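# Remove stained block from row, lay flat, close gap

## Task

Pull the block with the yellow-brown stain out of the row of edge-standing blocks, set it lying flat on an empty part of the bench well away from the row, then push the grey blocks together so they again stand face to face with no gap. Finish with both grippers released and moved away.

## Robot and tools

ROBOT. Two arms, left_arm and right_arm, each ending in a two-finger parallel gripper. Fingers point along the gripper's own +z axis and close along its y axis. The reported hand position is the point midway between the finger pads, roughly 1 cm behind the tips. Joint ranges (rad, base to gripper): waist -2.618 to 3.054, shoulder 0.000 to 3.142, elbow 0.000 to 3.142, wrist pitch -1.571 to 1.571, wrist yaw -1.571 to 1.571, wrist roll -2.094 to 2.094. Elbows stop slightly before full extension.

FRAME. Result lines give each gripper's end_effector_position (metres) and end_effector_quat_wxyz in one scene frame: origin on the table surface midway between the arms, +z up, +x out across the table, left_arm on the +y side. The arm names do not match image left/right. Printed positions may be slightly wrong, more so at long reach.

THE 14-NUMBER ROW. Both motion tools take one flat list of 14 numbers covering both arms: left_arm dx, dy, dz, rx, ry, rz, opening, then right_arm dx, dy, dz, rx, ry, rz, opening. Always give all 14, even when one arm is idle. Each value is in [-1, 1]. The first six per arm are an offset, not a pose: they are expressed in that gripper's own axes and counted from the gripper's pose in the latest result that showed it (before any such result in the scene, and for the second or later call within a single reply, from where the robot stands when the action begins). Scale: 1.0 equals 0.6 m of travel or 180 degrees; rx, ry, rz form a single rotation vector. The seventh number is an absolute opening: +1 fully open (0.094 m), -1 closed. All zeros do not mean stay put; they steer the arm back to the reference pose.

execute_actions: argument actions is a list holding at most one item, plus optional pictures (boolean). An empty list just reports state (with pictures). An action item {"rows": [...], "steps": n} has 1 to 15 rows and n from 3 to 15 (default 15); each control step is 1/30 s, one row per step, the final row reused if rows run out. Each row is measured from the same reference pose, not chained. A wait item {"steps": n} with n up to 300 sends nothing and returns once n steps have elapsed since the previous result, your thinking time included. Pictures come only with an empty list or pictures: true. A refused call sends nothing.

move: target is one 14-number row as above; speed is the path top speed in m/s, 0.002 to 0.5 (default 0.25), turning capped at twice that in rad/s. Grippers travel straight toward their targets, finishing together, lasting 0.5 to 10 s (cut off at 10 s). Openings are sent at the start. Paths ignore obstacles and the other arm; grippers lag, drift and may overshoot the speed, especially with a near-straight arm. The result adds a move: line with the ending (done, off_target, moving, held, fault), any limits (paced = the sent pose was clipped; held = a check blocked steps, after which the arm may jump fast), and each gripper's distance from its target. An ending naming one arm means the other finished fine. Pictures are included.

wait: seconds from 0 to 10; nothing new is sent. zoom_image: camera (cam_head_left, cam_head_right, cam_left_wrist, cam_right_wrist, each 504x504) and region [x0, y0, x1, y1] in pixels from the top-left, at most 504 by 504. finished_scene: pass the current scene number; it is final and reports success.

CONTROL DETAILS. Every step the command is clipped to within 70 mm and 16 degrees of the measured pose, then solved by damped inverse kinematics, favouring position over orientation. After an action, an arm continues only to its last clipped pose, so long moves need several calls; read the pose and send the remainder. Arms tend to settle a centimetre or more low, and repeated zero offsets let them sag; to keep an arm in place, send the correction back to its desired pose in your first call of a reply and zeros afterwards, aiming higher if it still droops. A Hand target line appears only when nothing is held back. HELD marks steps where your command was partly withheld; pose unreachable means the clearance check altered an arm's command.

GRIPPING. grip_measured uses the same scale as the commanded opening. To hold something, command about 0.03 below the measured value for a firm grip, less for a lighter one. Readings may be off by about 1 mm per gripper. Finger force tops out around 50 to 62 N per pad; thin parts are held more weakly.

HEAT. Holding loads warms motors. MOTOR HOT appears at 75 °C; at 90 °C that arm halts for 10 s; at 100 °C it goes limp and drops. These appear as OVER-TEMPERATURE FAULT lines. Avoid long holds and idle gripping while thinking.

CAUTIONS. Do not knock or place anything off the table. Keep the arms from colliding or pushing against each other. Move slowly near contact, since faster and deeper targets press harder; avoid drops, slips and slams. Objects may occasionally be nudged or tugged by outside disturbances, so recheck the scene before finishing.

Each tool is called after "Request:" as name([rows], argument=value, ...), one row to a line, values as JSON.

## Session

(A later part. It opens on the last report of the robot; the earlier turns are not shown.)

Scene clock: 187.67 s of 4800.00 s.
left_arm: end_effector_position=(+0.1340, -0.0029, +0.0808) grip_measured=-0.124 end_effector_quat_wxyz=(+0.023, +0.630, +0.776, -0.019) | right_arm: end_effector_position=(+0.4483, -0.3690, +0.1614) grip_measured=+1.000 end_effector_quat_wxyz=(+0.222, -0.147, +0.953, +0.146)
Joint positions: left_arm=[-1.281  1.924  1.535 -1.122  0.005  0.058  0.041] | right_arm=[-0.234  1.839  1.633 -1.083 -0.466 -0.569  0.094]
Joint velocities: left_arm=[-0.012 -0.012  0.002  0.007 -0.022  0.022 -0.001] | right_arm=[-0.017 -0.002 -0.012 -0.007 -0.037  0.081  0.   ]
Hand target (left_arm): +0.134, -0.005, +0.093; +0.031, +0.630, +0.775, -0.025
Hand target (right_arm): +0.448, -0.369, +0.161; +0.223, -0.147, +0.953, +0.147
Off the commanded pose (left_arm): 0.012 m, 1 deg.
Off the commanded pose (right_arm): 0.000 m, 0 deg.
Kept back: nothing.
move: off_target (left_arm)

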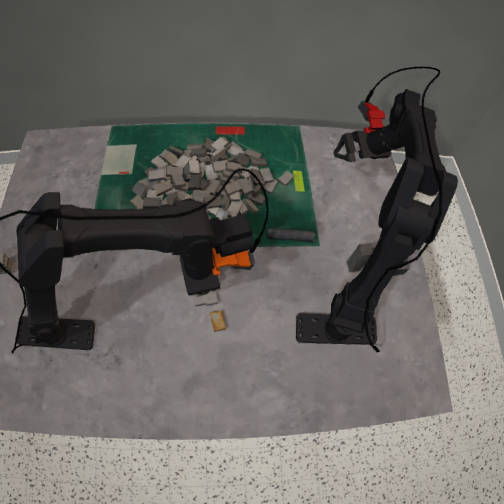

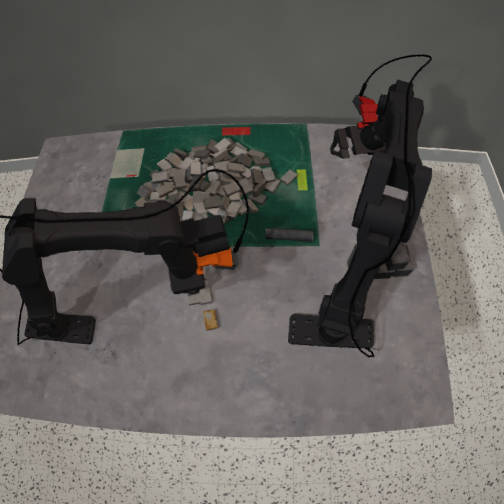

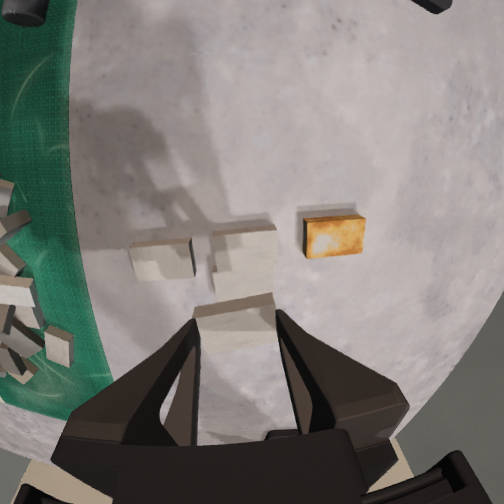

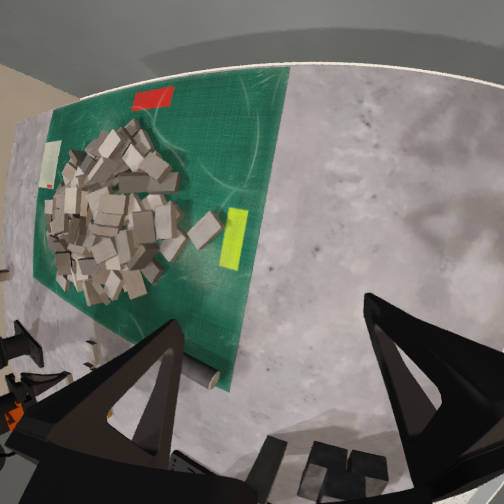

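Request:
move(target=[0.008,-0.40,-0.02,0,0,0.197,-0.2,0,0,0,0,0,0,1])

Request:
move(target=[0,0,0.02,0,-0.49,0,-0.2,0,0,0,0,0,0,1], speed=0.2)

Scene clock: 189.77 s of 4800.00 s.
left_arm: end_effector_position=(-0.1048, -0.0448, +0.0902) grip_measured=-0.124 end_effector_quat_wxyz=(+0.021, +0.835, +0.550, -0.020) | right_arm: end_effector_position=(+0.4482, -0.3692, +0.1613) grip_measured=+1.000 end_effector_quat_wxyz=(+0.222, -0.147, +0.953, +0.146)
Joint positions: left_arm=[-1.886  2.136  1.883 -1.259 -0.01   0.064  0.041] | right_arm=[-0.234  1.839  1.633 -1.083 -0.465 -0.569  0.094]
Joint velocities: left_arm=[-0.007 -0.002 -0.012 -0.007  0.066  0.007 -0.001] | right_arm=[-0.002  0.012 -0.007 -0.037  0.051 -0.066  0.   ]
Hand target (left_arm): -0.103, -0.047, +0.092; +0.022, +0.837, +0.547, -0.015
Hand target (right_arm): +0.448, -0.369, +0.161; +0.222, -0.147, +0.953, +0.146
Off the commanded pose (left_arm): 0.004 m, 1 deg.
Off the commanded pose (right_arm): 0.000 m, 0 deg.
Kept back: nothing.
move: done

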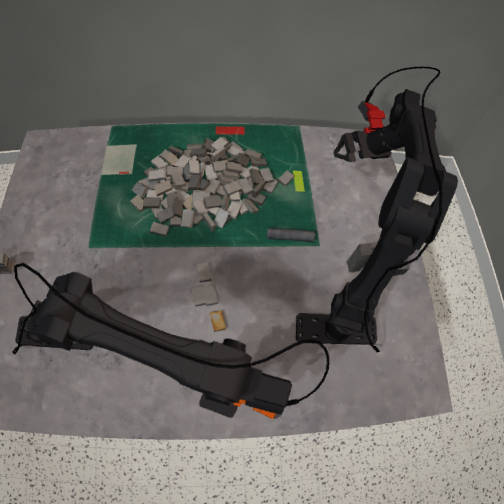

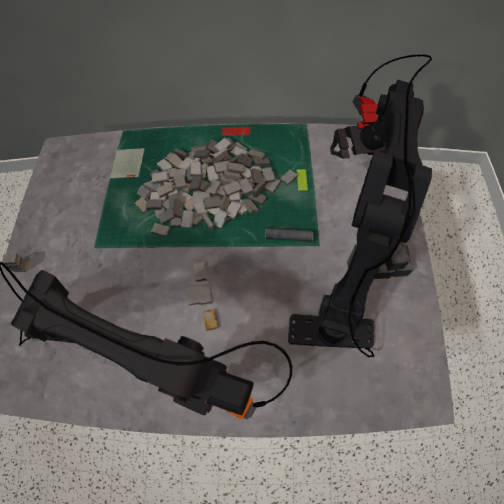

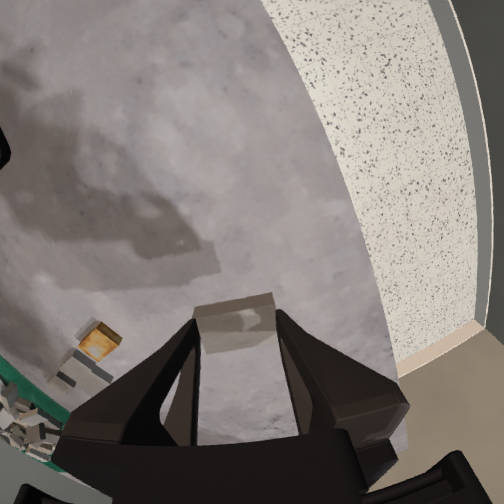

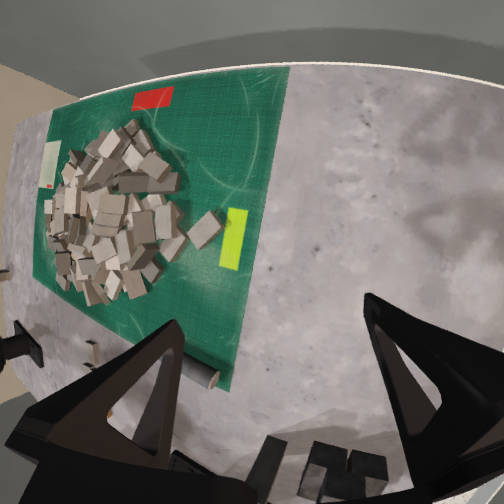

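Scene clock: 194.07 s of 4800.00 s.
left_arm: end_effector_position=(-0.1091, -0.0469, +0.0816) grip_measured=-0.124 end_effector_quat_wxyz=(+0.379, +0.628, +0.390, -0.557) | right_arm: end_effector_position=(+0.4482, -0.3693, +0.1612) grip_measured=+1.000 end_effector_quat_wxyz=(+0.222, -0.147, +0.953, +0.146)
Joint positions: left_arm=[-1.839  2.049  0.41   1.547  0.122  0.053  0.041] | right_arm=[-0.234  1.839  1.633 -1.083 -0.464 -0.569  0.094]
Joint velocities: left_arm=[-0.002 -0.012 -0.012  0.022 -0.007 -0.051 -0.001] | right_arm=[-0.002  0.002 -0.012 -0.007 -0.037  0.007  0.   ]
Hand target (left_arm): -0.105, -0.045, +0.079; +0.377, +0.624, +0.395, -0.559
Hand target (right_arm): +0.448, -0.369, +0.161; +0.222, -0.147, +0.953, +0.146
Off the commanded pose (left_arm): 0.006 m, 7 deg.
Off the commanded pose (right_arm): 0.000 m, 0 deg.
joint sent to its limit (left arm) — the command would take joint 4 (wrist pitch) past its upper limit, so that joint was sent only as far as its limit.
Kept back: nothing.
move: off_target (left_arm)

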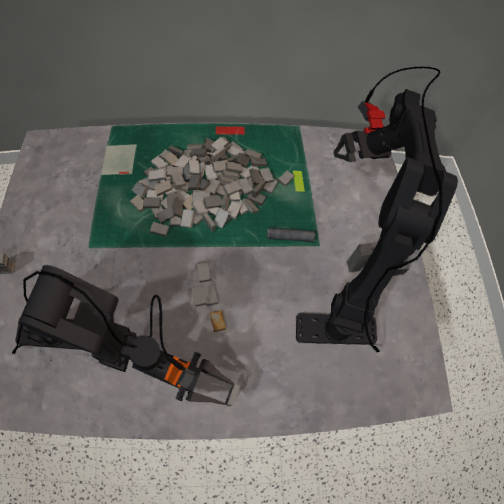

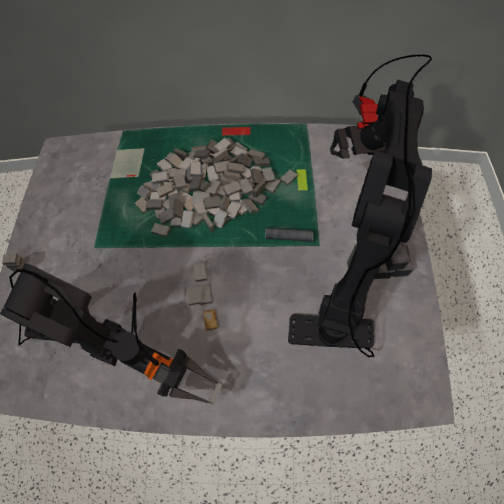

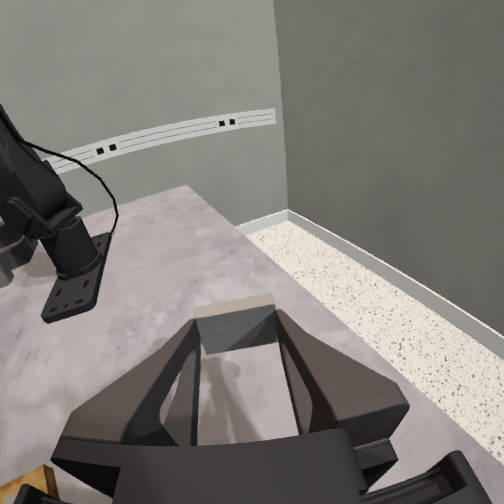

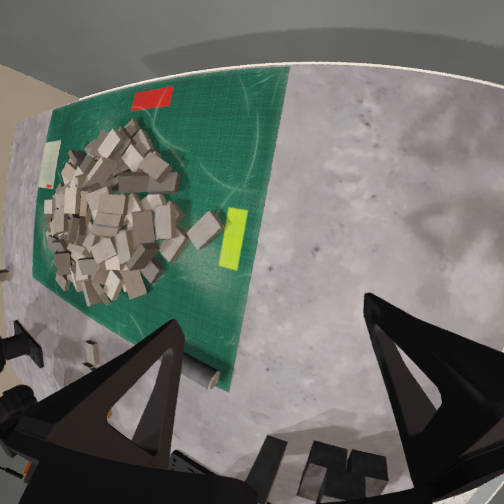

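Request:
move(target=[0.085,0,0,0,0,0,-0.2,0,0,0,0,0,0,1], speed=0.06)

Scene clock: 195.40 s of 4800.00 s.
left_arm: end_effector_position=(-0.1076, -0.0400, +0.0350) grip_measured=-0.124 end_effector_quat_wxyz=(+0.354, +0.656, +0.409, -0.527) | right_arm: end_effector_position=(+0.4482, -0.3693, +0.1612) grip_measured=+1.000 end_effector_quat_wxyz=(+0.222, -0.147, +0.953, +0.145)
Joint positions: left_arm=[-1.839  2.176  0.41   1.567  0.125  0.059  0.041] | right_arm=[-0.234  1.839  1.633 -1.083 -0.464 -0.569  0.094]
Joint velocities: left_arm=[ 0.002  0.012  0.007  0.11   0.007  0.037 -0.   ] | right_arm=[-0.007 -0.007 -0.012 -0.022  0.007 -0.051  0.   ]
Hand target (left_arm): -0.105, -0.043, +0.031; +0.355, +0.658, +0.407, -0.525
Hand target (right_arm): +0.448, -0.369, +0.161; +0.222, -0.147, +0.953, +0.146
Off the commanded pose (left_arm): 0.006 m, 6 deg.
Off the commanded pose (right_arm): 0.000 m, 0 deg.
joint sent to its limit (left arm) — the command would take joint 4 (wrist pitch) past its upper limit, so that joint was sent only as far as its limit.
Kept back: nothing.
move: off_target (left_arm)

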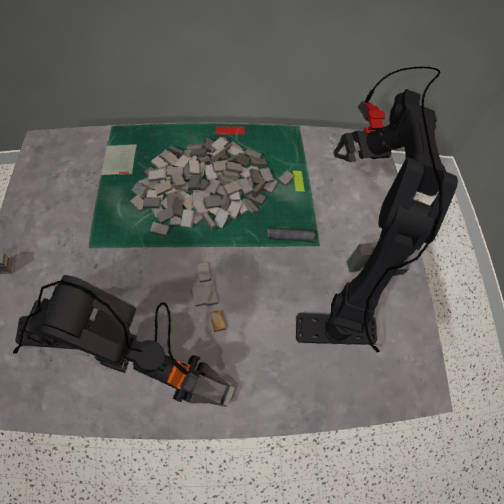

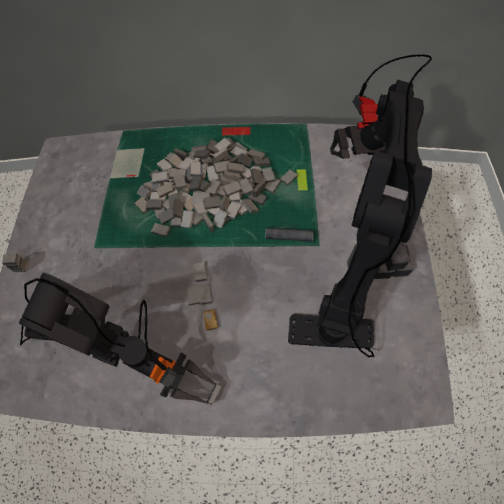

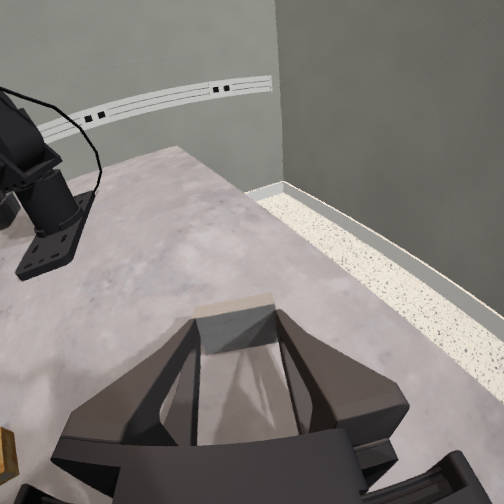

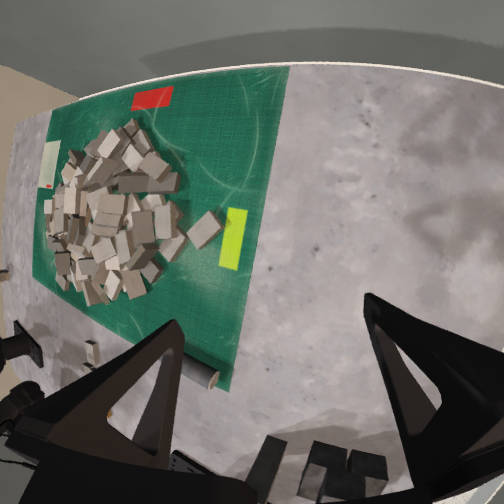

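Request:
move(target=[0.03,0,0,0,-0.02,0,-0.2,0,0,0,0,0,0,1], speed=0.04)

Scene clock: 196.67 s of 4800.00 s.
left_arm: end_effector_position=(-0.1076, -0.0399, +0.0345) grip_measured=-0.124 end_effector_quat_wxyz=(+0.355, +0.656, +0.408, -0.527) | right_arm: end_effector_position=(+0.4482, -0.3695, +0.1612) grip_measured=+1.000 end_effector_quat_wxyz=(+0.222, -0.147, +0.953, +0.145)
Joint positions: left_arm=[-1.839  2.183  0.41   1.578  0.126  0.061  0.041] | right_arm=[-0.234  1.839  1.633 -1.083 -0.463 -0.569  0.094]
Joint velocities: left_arm=[ 0.002 -0.022  0.007  0.066 -0.037 -0.022  0.001] | right_arm=[-0.002 -0.007 -0.002 -0.037  0.081 -0.066  0.   ]
Hand target (left_arm): -0.106, -0.037, +0.018; +0.343, +0.667, +0.414, -0.515
Hand target (right_arm): +0.448, -0.369, +0.161; +0.222, -0.147, +0.953, +0.145
Off the commanded pose (left_arm): 0.017 m, 3 deg.
Off the commanded pose (right_arm): 0.000 m, 0 deg.
joint sent to its limit (left arm) — the command would take joint 4 (wrist pitch) past its upper limit, so that joint was sent only as far as its limit.
Kept back: nothing.
move: off_target (left_arm)

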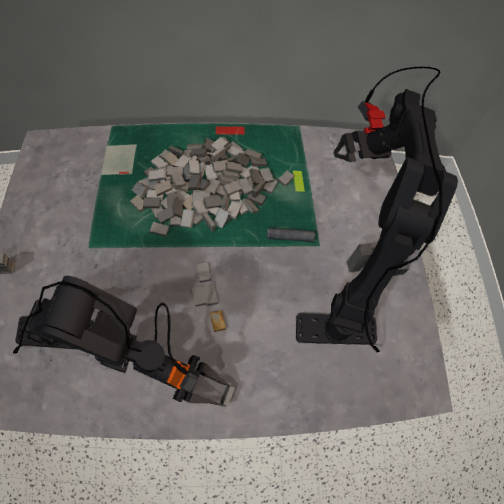

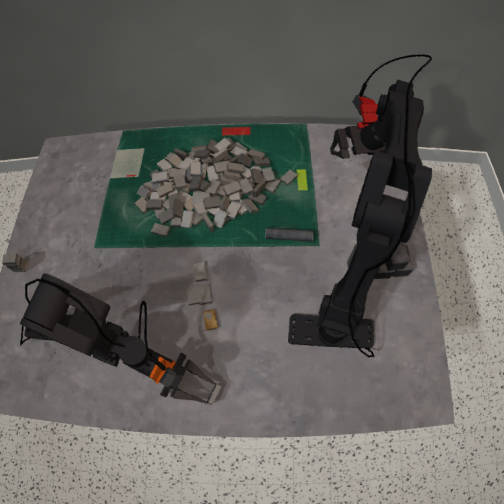

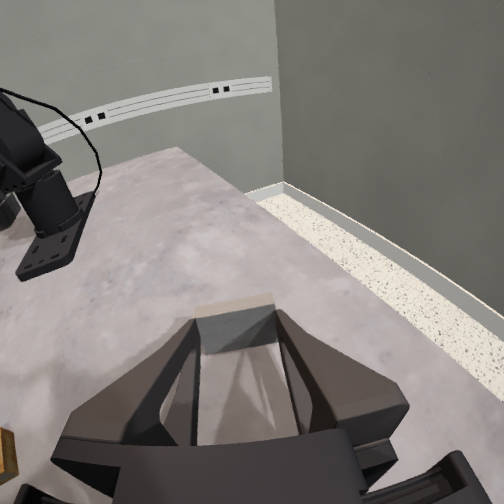

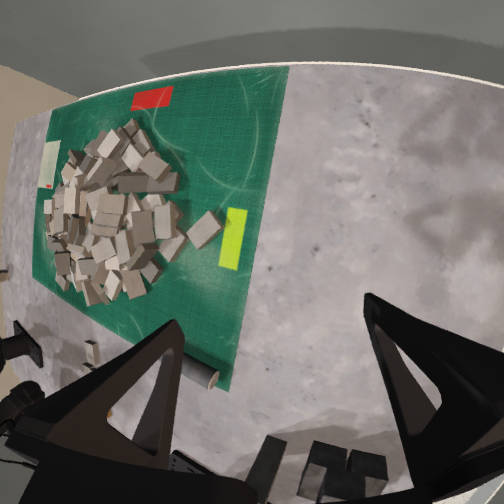

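Request:
move(target=[0,0,0,0,0,0,0.3,0,0,0,0,0,0,1])

Request:
move(target=[-0.04,0,-0.06,0,0,0,0.3,0,0,0,0,0,0,1], speed=0.1)

Scene clock: 197.60 s of 4800.00 s.
left_arm: end_effector_position=(-0.1076, -0.0399, +0.0345) grip_measured=+0.297 end_effector_quat_wxyz=(+0.355, +0.656, +0.408, -0.527) | right_arm: end_effector_position=(+0.4482, -0.3696, +0.1611) grip_measured=+1.000 end_effector_quat_wxyz=(+0.222, -0.147, +0.953, +0.145)
Joint positions: left_arm=[-1.839  2.183  0.41   1.578  0.126  0.061  0.061] | right_arm=[-0.234  1.839  1.633 -1.083 -0.462 -0.569  0.094]
Joint velocities: left_arm=[-0.002  0.012 -0.017  0.037  0.007 -0.022  0.   ] | right_arm=[ 0.002 -0.017  0.017 -0.022  0.007 -0.037  0.   ]
Hand target (left_arm): -0.108, -0.040, +0.035; +0.354, +0.656, +0.408, -0.527
Hand target (right_arm): +0.448, -0.369, +0.161; +0.222, -0.147, +0.953, +0.145
Off the commanded pose (left_arm): 0.000 m, 0 deg.
Off the commanded pose (right_arm): 0.000 m, 0 deg.
joint sent to its limit (left arm) — the command would take joint 4 (wrist pitch) past its upper limit, so that joint was sent only as far as its limit.
Kept back: nothing.
move: done

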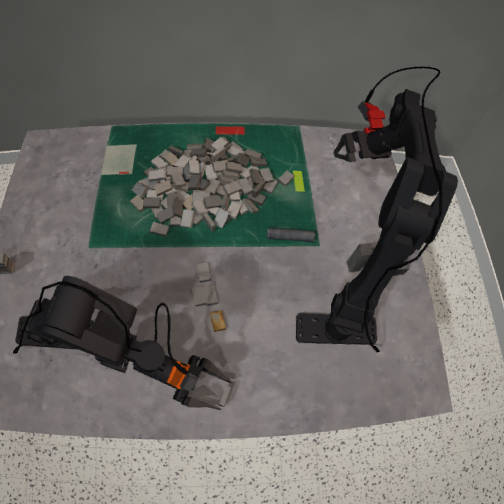

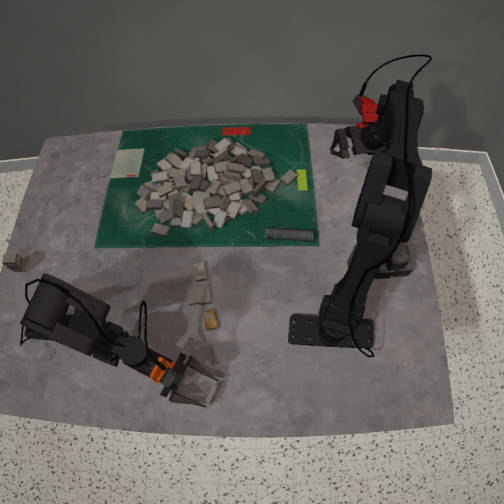

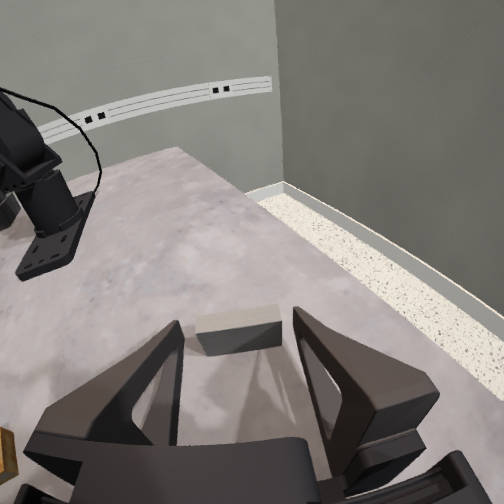

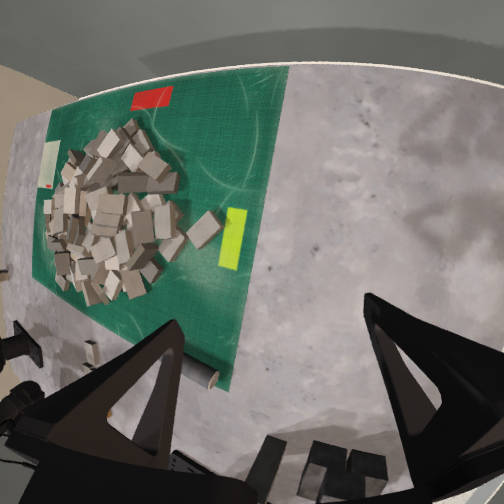

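Scene clock: 198.63 s of 4800.00 s.
left_arm: end_effector_position=(-0.1015, -0.0173, +0.0732) grip_measured=+0.297 end_effector_quat_wxyz=(+0.364, +0.647, +0.398, -0.540) | right_arm: end_effector_position=(+0.4481, -0.3696, +0.1611) grip_measured=+1.000 end_effector_quat_wxyz=(+0.222, -0.147, +0.953, +0.145)
Joint positions: left_arm=[-1.839  1.973  0.293  1.525  0.13   0.061  0.061] | right_arm=[-0.234  1.839  1.633 -1.083 -0.462 -0.569  0.094]
Joint velocities: left_arm=[ 0.002  0.002  0.012  0.051  0.037  0.022 -0.001] | right_arm=[-0.012 -0.002  0.002  0.007 -0.007 -0.037  0.   ]
Hand target (left_arm): -0.096, -0.012, +0.065; +0.355, +0.656, +0.408, -0.527
Hand target (right_arm): +0.448, -0.370, +0.161; +0.222, -0.147, +0.953, +0.145
Off the commanded pose (left_arm): 0.012 m, 2 deg.
Off the commanded pose (right_arm): 0.000 m, 0 deg.
Kept back: nothing.
move: off_target (left_arm)

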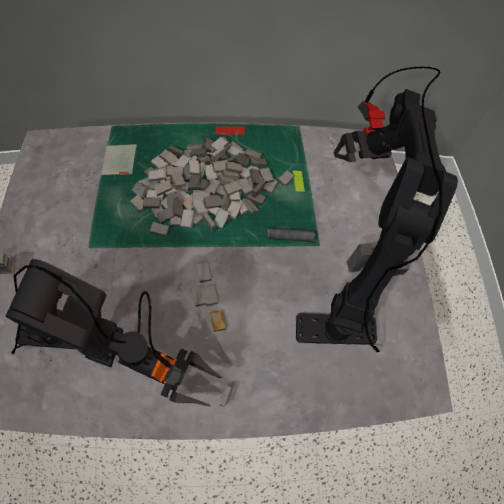

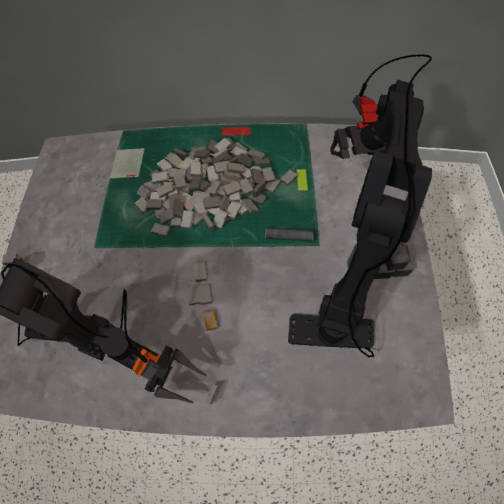

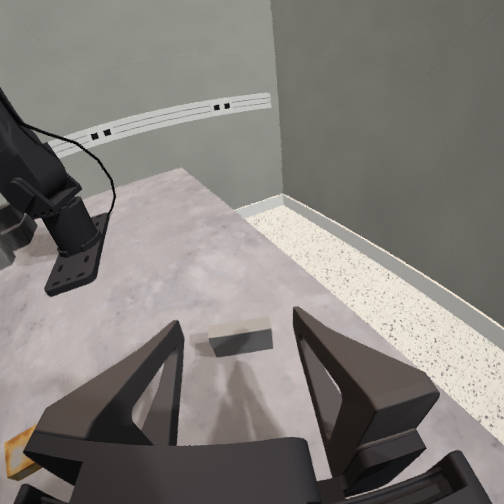

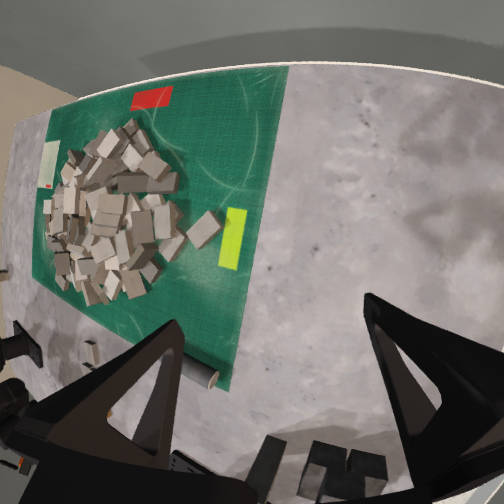

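Request:
move(target=[-0.04,0,0,0,0.44,0,0.5,0,0,0,0,0,0,1])

Scene clock: 202.33 s of 4800.00 s.
left_arm: end_effector_position=(-0.1001, -0.0212, +0.0968) grip_measured=+0.497 end_effector_quat_wxyz=(+0.022, +0.840, +0.541, -0.016) | right_arm: end_effector_position=(+0.4481, -0.3698, +0.1610) grip_measured=+1.000 end_effector_quat_wxyz=(+0.222, -0.146, +0.953, +0.144)
Joint positions: left_arm=[-1.898  2.041  1.765 -1.243 -0.016  0.074  0.07 ] | right_arm=[-0.234  1.839  1.633 -1.083 -0.461 -0.569  0.094]
Joint velocities: left_arm=[ 0.002 -0.012 -0.012 -0.007  0.022 -0.095  0.   ] | right_arm=[ 0.002 -0.007 -0.007  0.022 -0.051 -0.066  0.   ]
Hand target (left_arm): -0.104, -0.021, +0.096; +0.020, +0.841, +0.541, -0.008
Hand target (right_arm): +0.448, -0.370, +0.161; +0.222, -0.147, +0.953, +0.145
Off the commanded pose (left_arm): 0.004 m, 1 deg.
Off the commanded pose (right_arm): 0.000 m, 0 deg.
Kept back: nothing.
move: done

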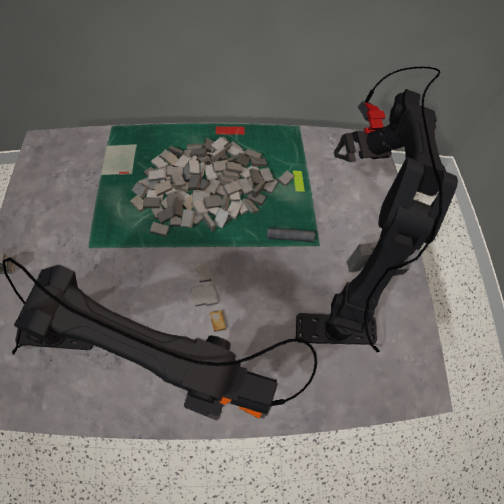

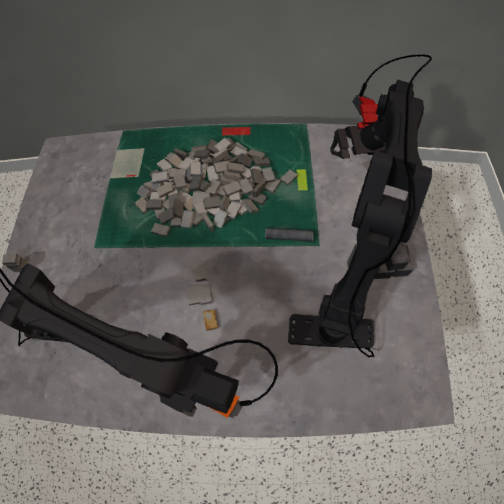

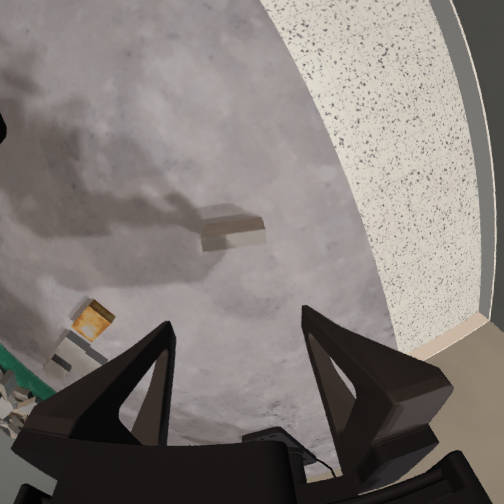

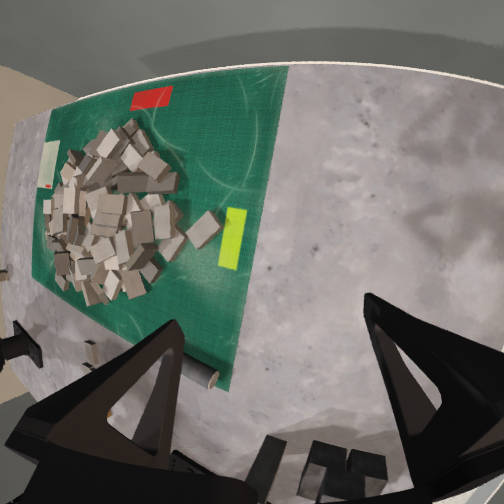

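Request:
move(target=[-0.122,0.357,0.028,0,0,-0.2,0.5,0,0,0,0,0,0,1])

Scene clock: 204.27 s of 4800.00 s.
left_arm: end_effector_position=(+0.0680, -0.1783, +0.0924) grip_measured=+0.497 end_effector_quat_wxyz=(+0.074, +0.634, +0.766, -0.072) | right_arm: end_effector_position=(+0.4481, -0.3699, +0.1610) grip_measured=+1.000 end_effector_quat_wxyz=(+0.221, -0.146, +0.953, +0.144)
Joint positions: left_arm=[-1.491  2.681  2.847 -1.531 -0.011 -0.132  0.07 ] | right_arm=[-0.234  1.839  1.633 -1.083 -0.46  -0.569  0.094]
Joint velocities: left_arm=[ 0.007 -0.007  0.032 -0.007 -0.007 -0.066 -0.001] | right_arm=[-0.007 -0.002 -0.002  0.022 -0.007 -0.022  0.   ]
Hand target (left_arm): +0.066, -0.176, +0.090; +0.066, +0.630, +0.770, -0.069
Hand target (right_arm): +0.448, -0.370, +0.161; +0.222, -0.146, +0.953, +0.144
Off the commanded pose (left_arm): 0.006 m, 9 deg.
Off the commanded pose (right_arm): 0.000 m, 0 deg.
elbow stopped short (left arm): the move would have taken joint 3 (elbow) straighter than the controller allows; a more bent joint 3 avoids this.
Kept back: nothing.
move: off_target (left_arm)

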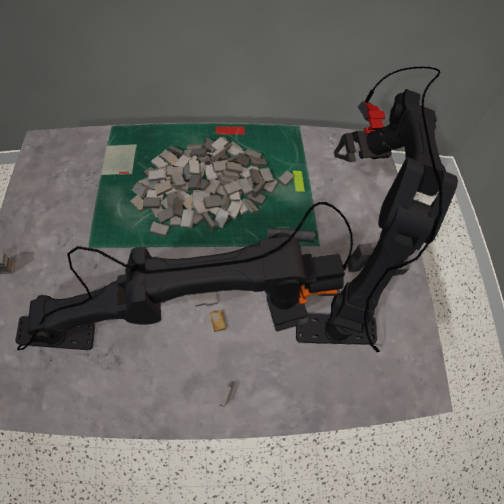

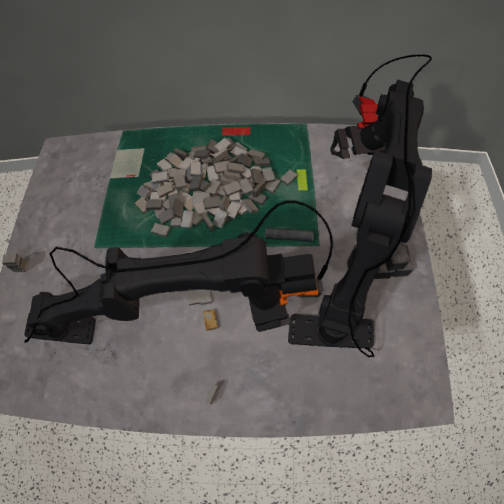

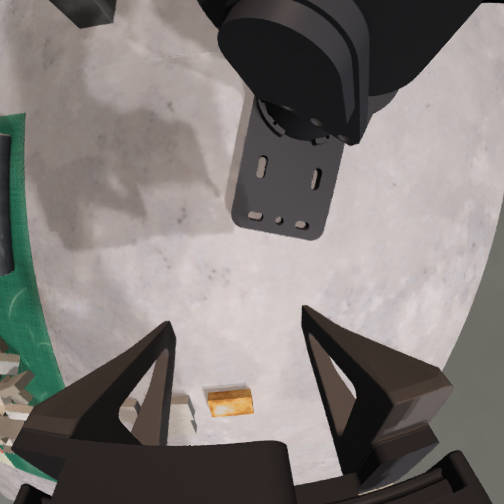

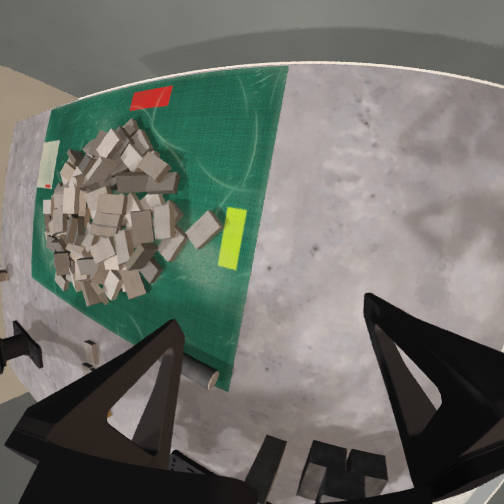

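Request:
move(target=[0.27,0.15,0.0,0,0,0,0.5,0,0,0,0,0,0,1])

Scene clock: 206.03 s of 4800.00 s.
left_arm: end_effector_position=(+0.1259, -0.0083, +0.0573) grip_measured=+0.497 end_effector_quat_wxyz=(+0.071, +0.633, +0.768, -0.063) | right_arm: end_effector_position=(+0.4481, -0.3699, +0.1609) grip_measured=+1.000 end_effector_quat_wxyz=(+0.221, -0.146, +0.953, +0.144)
Joint positions: left_arm=[-1.3    1.839  1.31  -0.852  0.016  0.051  0.07 ] | right_arm=[-0.234  1.839  1.633 -1.083 -0.46  -0.569  0.094]
Joint velocities: left_arm=[-0.007 -0.027 -0.002 -0.11  -0.007  0.022  0.001] | right_arm=[-0.012 -0.007 -0.007 -0.037 -0.066 -0.037  0.   ]
Hand target (left_arm): +0.126, -0.006, +0.060; +0.076, +0.634, +0.766, -0.070
Hand target (right_arm): +0.448, -0.370, +0.161; +0.221, -0.146, +0.953, +0.144
Off the commanded pose (left_arm): 0.003 m, 1 deg.
Off the commanded pose (right_arm): 0.000 m, 0 deg.
Kept back: nothing.
move: done

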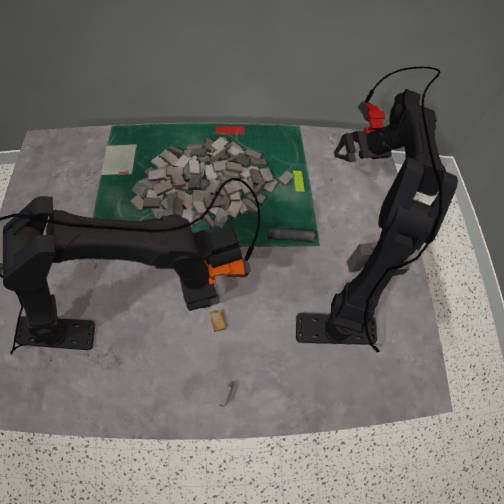

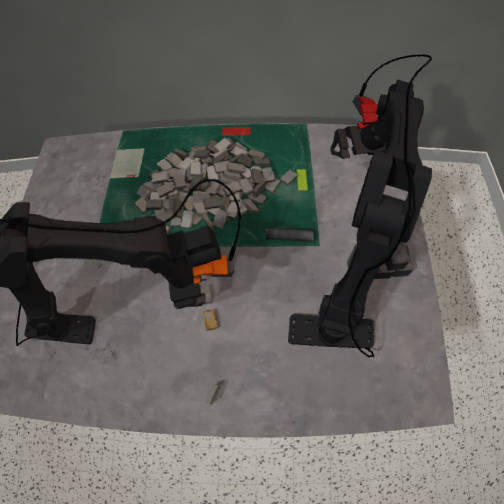

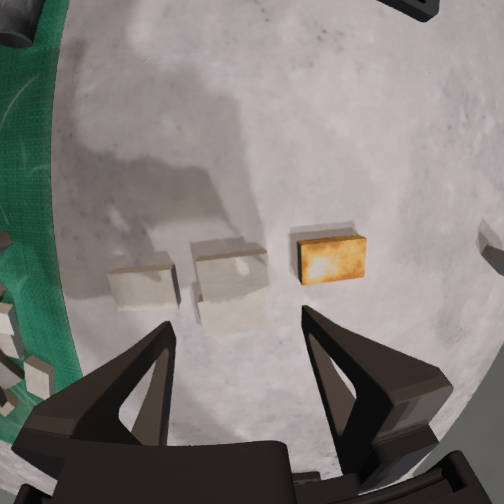

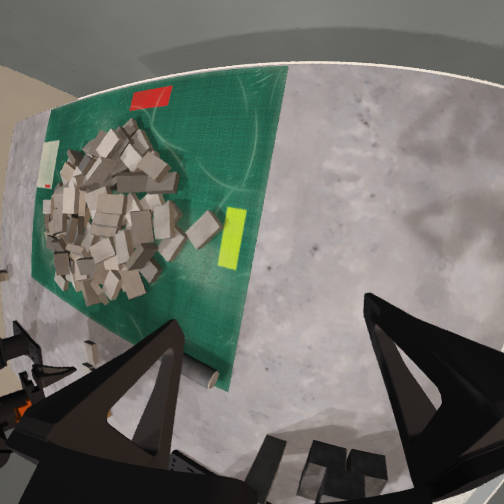

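Request:
move(target=[0,0,-0.01,0,0.06,0,0.5,0,0,0,0,0,0,1])

Scene clock: 207.33 s of 4800.00 s.
left_arm: end_effector_position=(+0.1255, -0.0052, +0.0630) grip_measured=+0.497 end_effector_quat_wxyz=(+0.002, +0.635, +0.772, -0.010) | right_arm: end_effector_position=(+0.4481, -0.3701, +0.1609) grip_measured=+1.000 end_effector_quat_wxyz=(+0.221, -0.146, +0.953, +0.143)
Joint positions: left_arm=[-1.3    1.978  1.541 -1.118  0.014  0.052  0.07 ] | right_arm=[-0.234  1.839  1.633 -1.083 -0.459 -0.569  0.094]
Joint velocities: left_arm=[ 0.017  0.012  0.002 -0.007 -0.11  -0.007  0.001] | right_arm=[ 0.002  0.002 -0.012 -0.007 -0.037 -0.007  0.   ]
Hand target (left_arm): +0.126, -0.007, +0.063; -0.001, +0.635, +0.772, -0.004
Hand target (right_arm): +0.448, -0.370, +0.161; +0.221, -0.146, +0.953, +0.144
Off the commanded pose (left_arm): 0.002 m, 1 deg.
Off the commanded pose (right_arm): 0.000 m, 0 deg.
Kept back: nothing.
move: done

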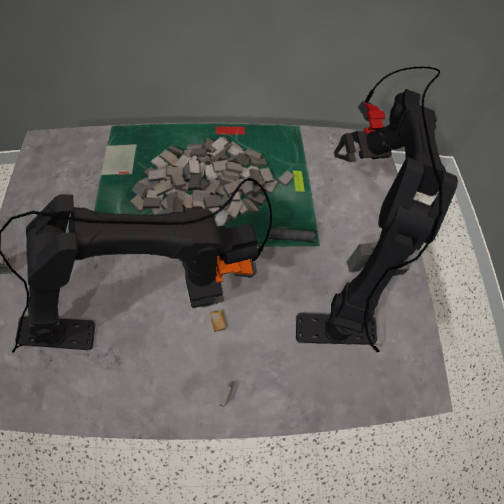

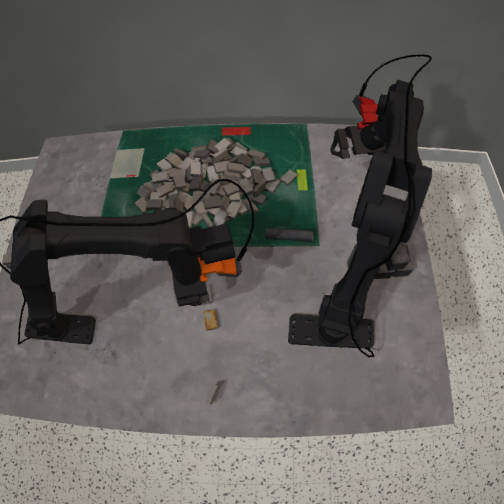

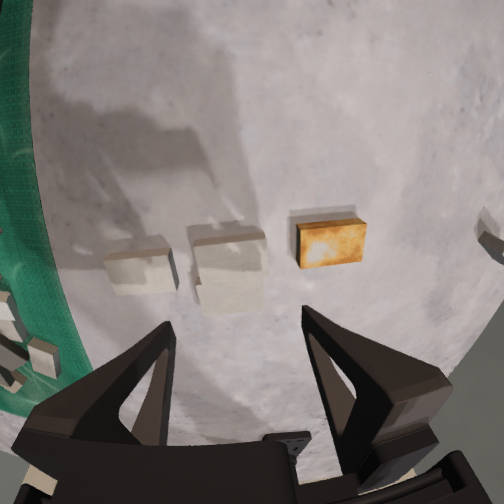

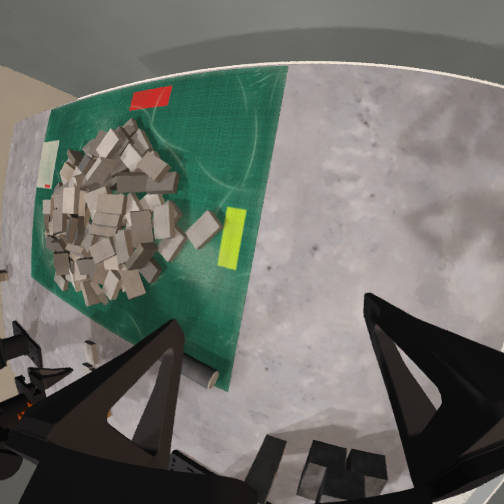

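Request:
move(target=[-0.036,0,0.01,0,0,0,0.25,0,0,0,0,0,0,1], speed=0.08)

Request:
move(target=[0.008,0,0.055,0,0,0,0.25,0,0,0,0,0,0,1], speed=0.06)

Scene clock: 208.30 s of 4800.00 s.
left_arm: end_effector_position=(+0.1300, -0.0230, +0.0572) grip_measured=+0.253 end_effector_quat_wxyz=(+0.004, +0.635, +0.772, -0.012) | right_arm: end_effector_position=(+0.4480, -0.3701, +0.1608) grip_measured=+1.000 end_effector_quat_wxyz=(+0.221, -0.146, +0.953, +0.143)
Joint positions: left_arm=[-1.3    2.048  1.618 -1.121  0.014  0.052  0.059] | right_arm=[-0.234  1.839  1.633 -1.083 -0.459 -0.569  0.094]
Joint velocities: left_arm=[ 0.007  0.002  0.002  0.022 -0.022 -0.037  0.001] | right_arm=[-0.002 -0.002 -0.032  0.022 -0.081 -0.007  0.   ]
Hand target (left_arm): +0.130, -0.026, +0.057; +0.002, +0.635, +0.772, -0.011
Hand target (right_arm): +0.448, -0.370, +0.161; +0.221, -0.146, +0.953, +0.144
Off the commanded pose (left_arm): 0.004 m, 0 deg.
Off the commanded pose (right_arm): 0.000 m, 0 deg.
Kept back: nothing.
move: done

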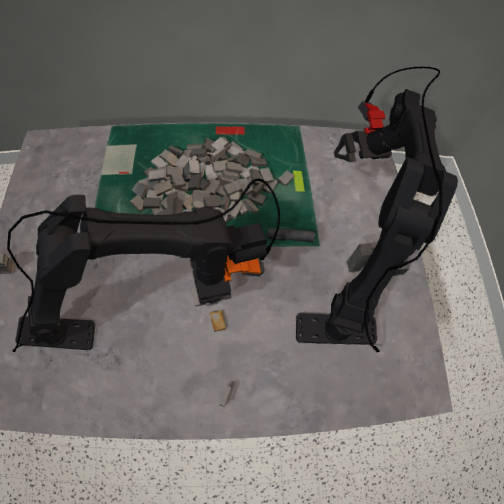

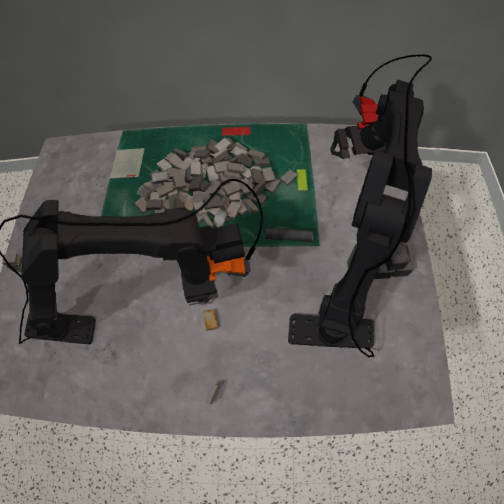

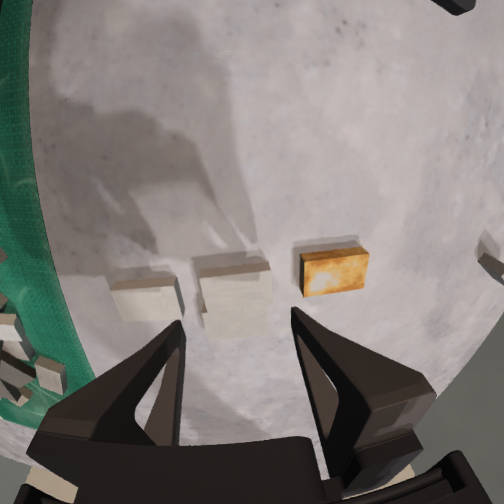

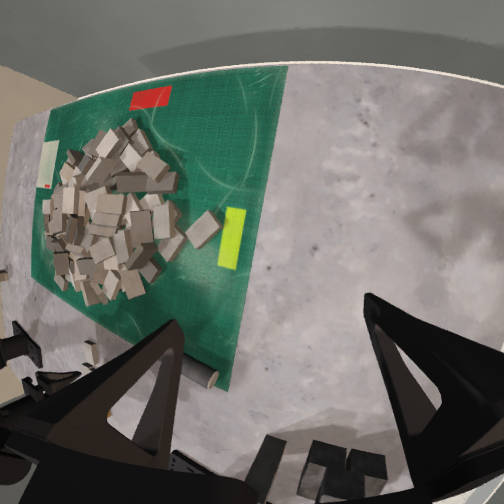

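Scene clock: 209.33 s of 4800.00 s.
left_arm: end_effector_position=(+0.1297, -0.0221, +0.0346) grip_measured=+0.253 end_effector_quat_wxyz=(+0.011, +0.635, +0.772, -0.017) | right_arm: end_effector_position=(+0.4480, -0.3702, +0.1608) grip_measured=+1.000 end_effector_quat_wxyz=(+0.221, -0.146, +0.954, +0.143)
Joint positions: left_arm=[-1.3    2.048  1.526 -1.01   0.014  0.052  0.059] | right_arm=[-0.234  1.839  1.633 -1.083 -0.458 -0.569  0.094]
Joint velocities: left_arm=[-0.002 -0.022 -0.002 -0.022  0.022 -0.066  0.   ] | right_arm=[ 0.022 -0.012  0.002 -0.022  0.037  0.022  0.   ]
Hand target (left_arm): +0.129, -0.019, +0.024; +0.004, +0.635, +0.772, -0.012
Hand target (right_arm): +0.448, -0.370, +0.161; +0.221, -0.146, +0.954, +0.143
Off the commanded pose (left_arm): 0.011 m, 1 deg.
Off the commanded pose (right_arm): 0.000 m, 0 deg.
Kept back: nothing.
move: off_target (left_arm)

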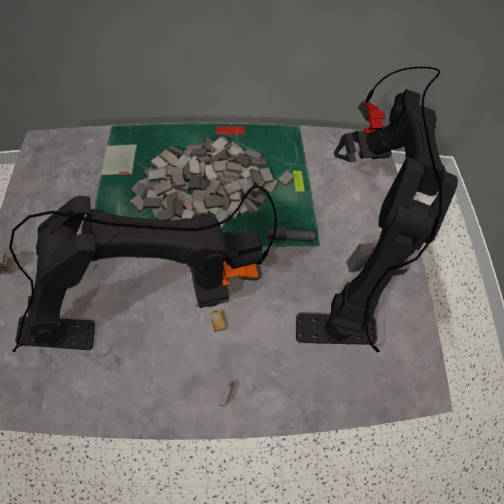

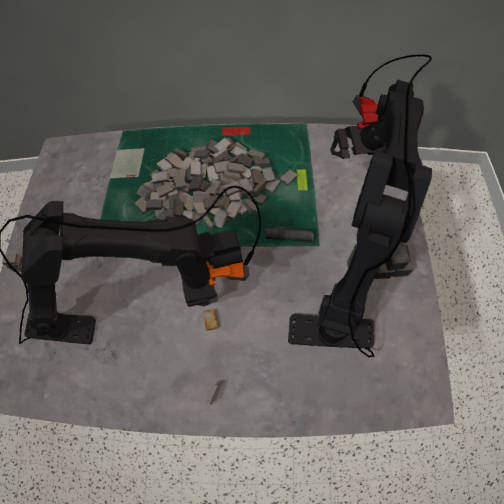

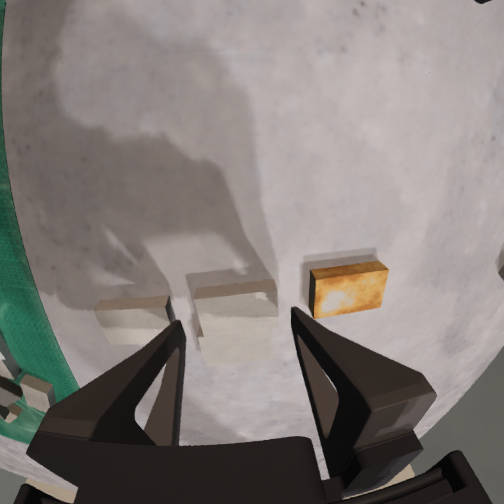

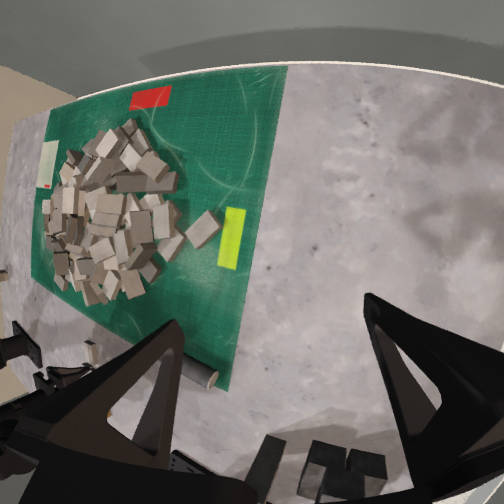

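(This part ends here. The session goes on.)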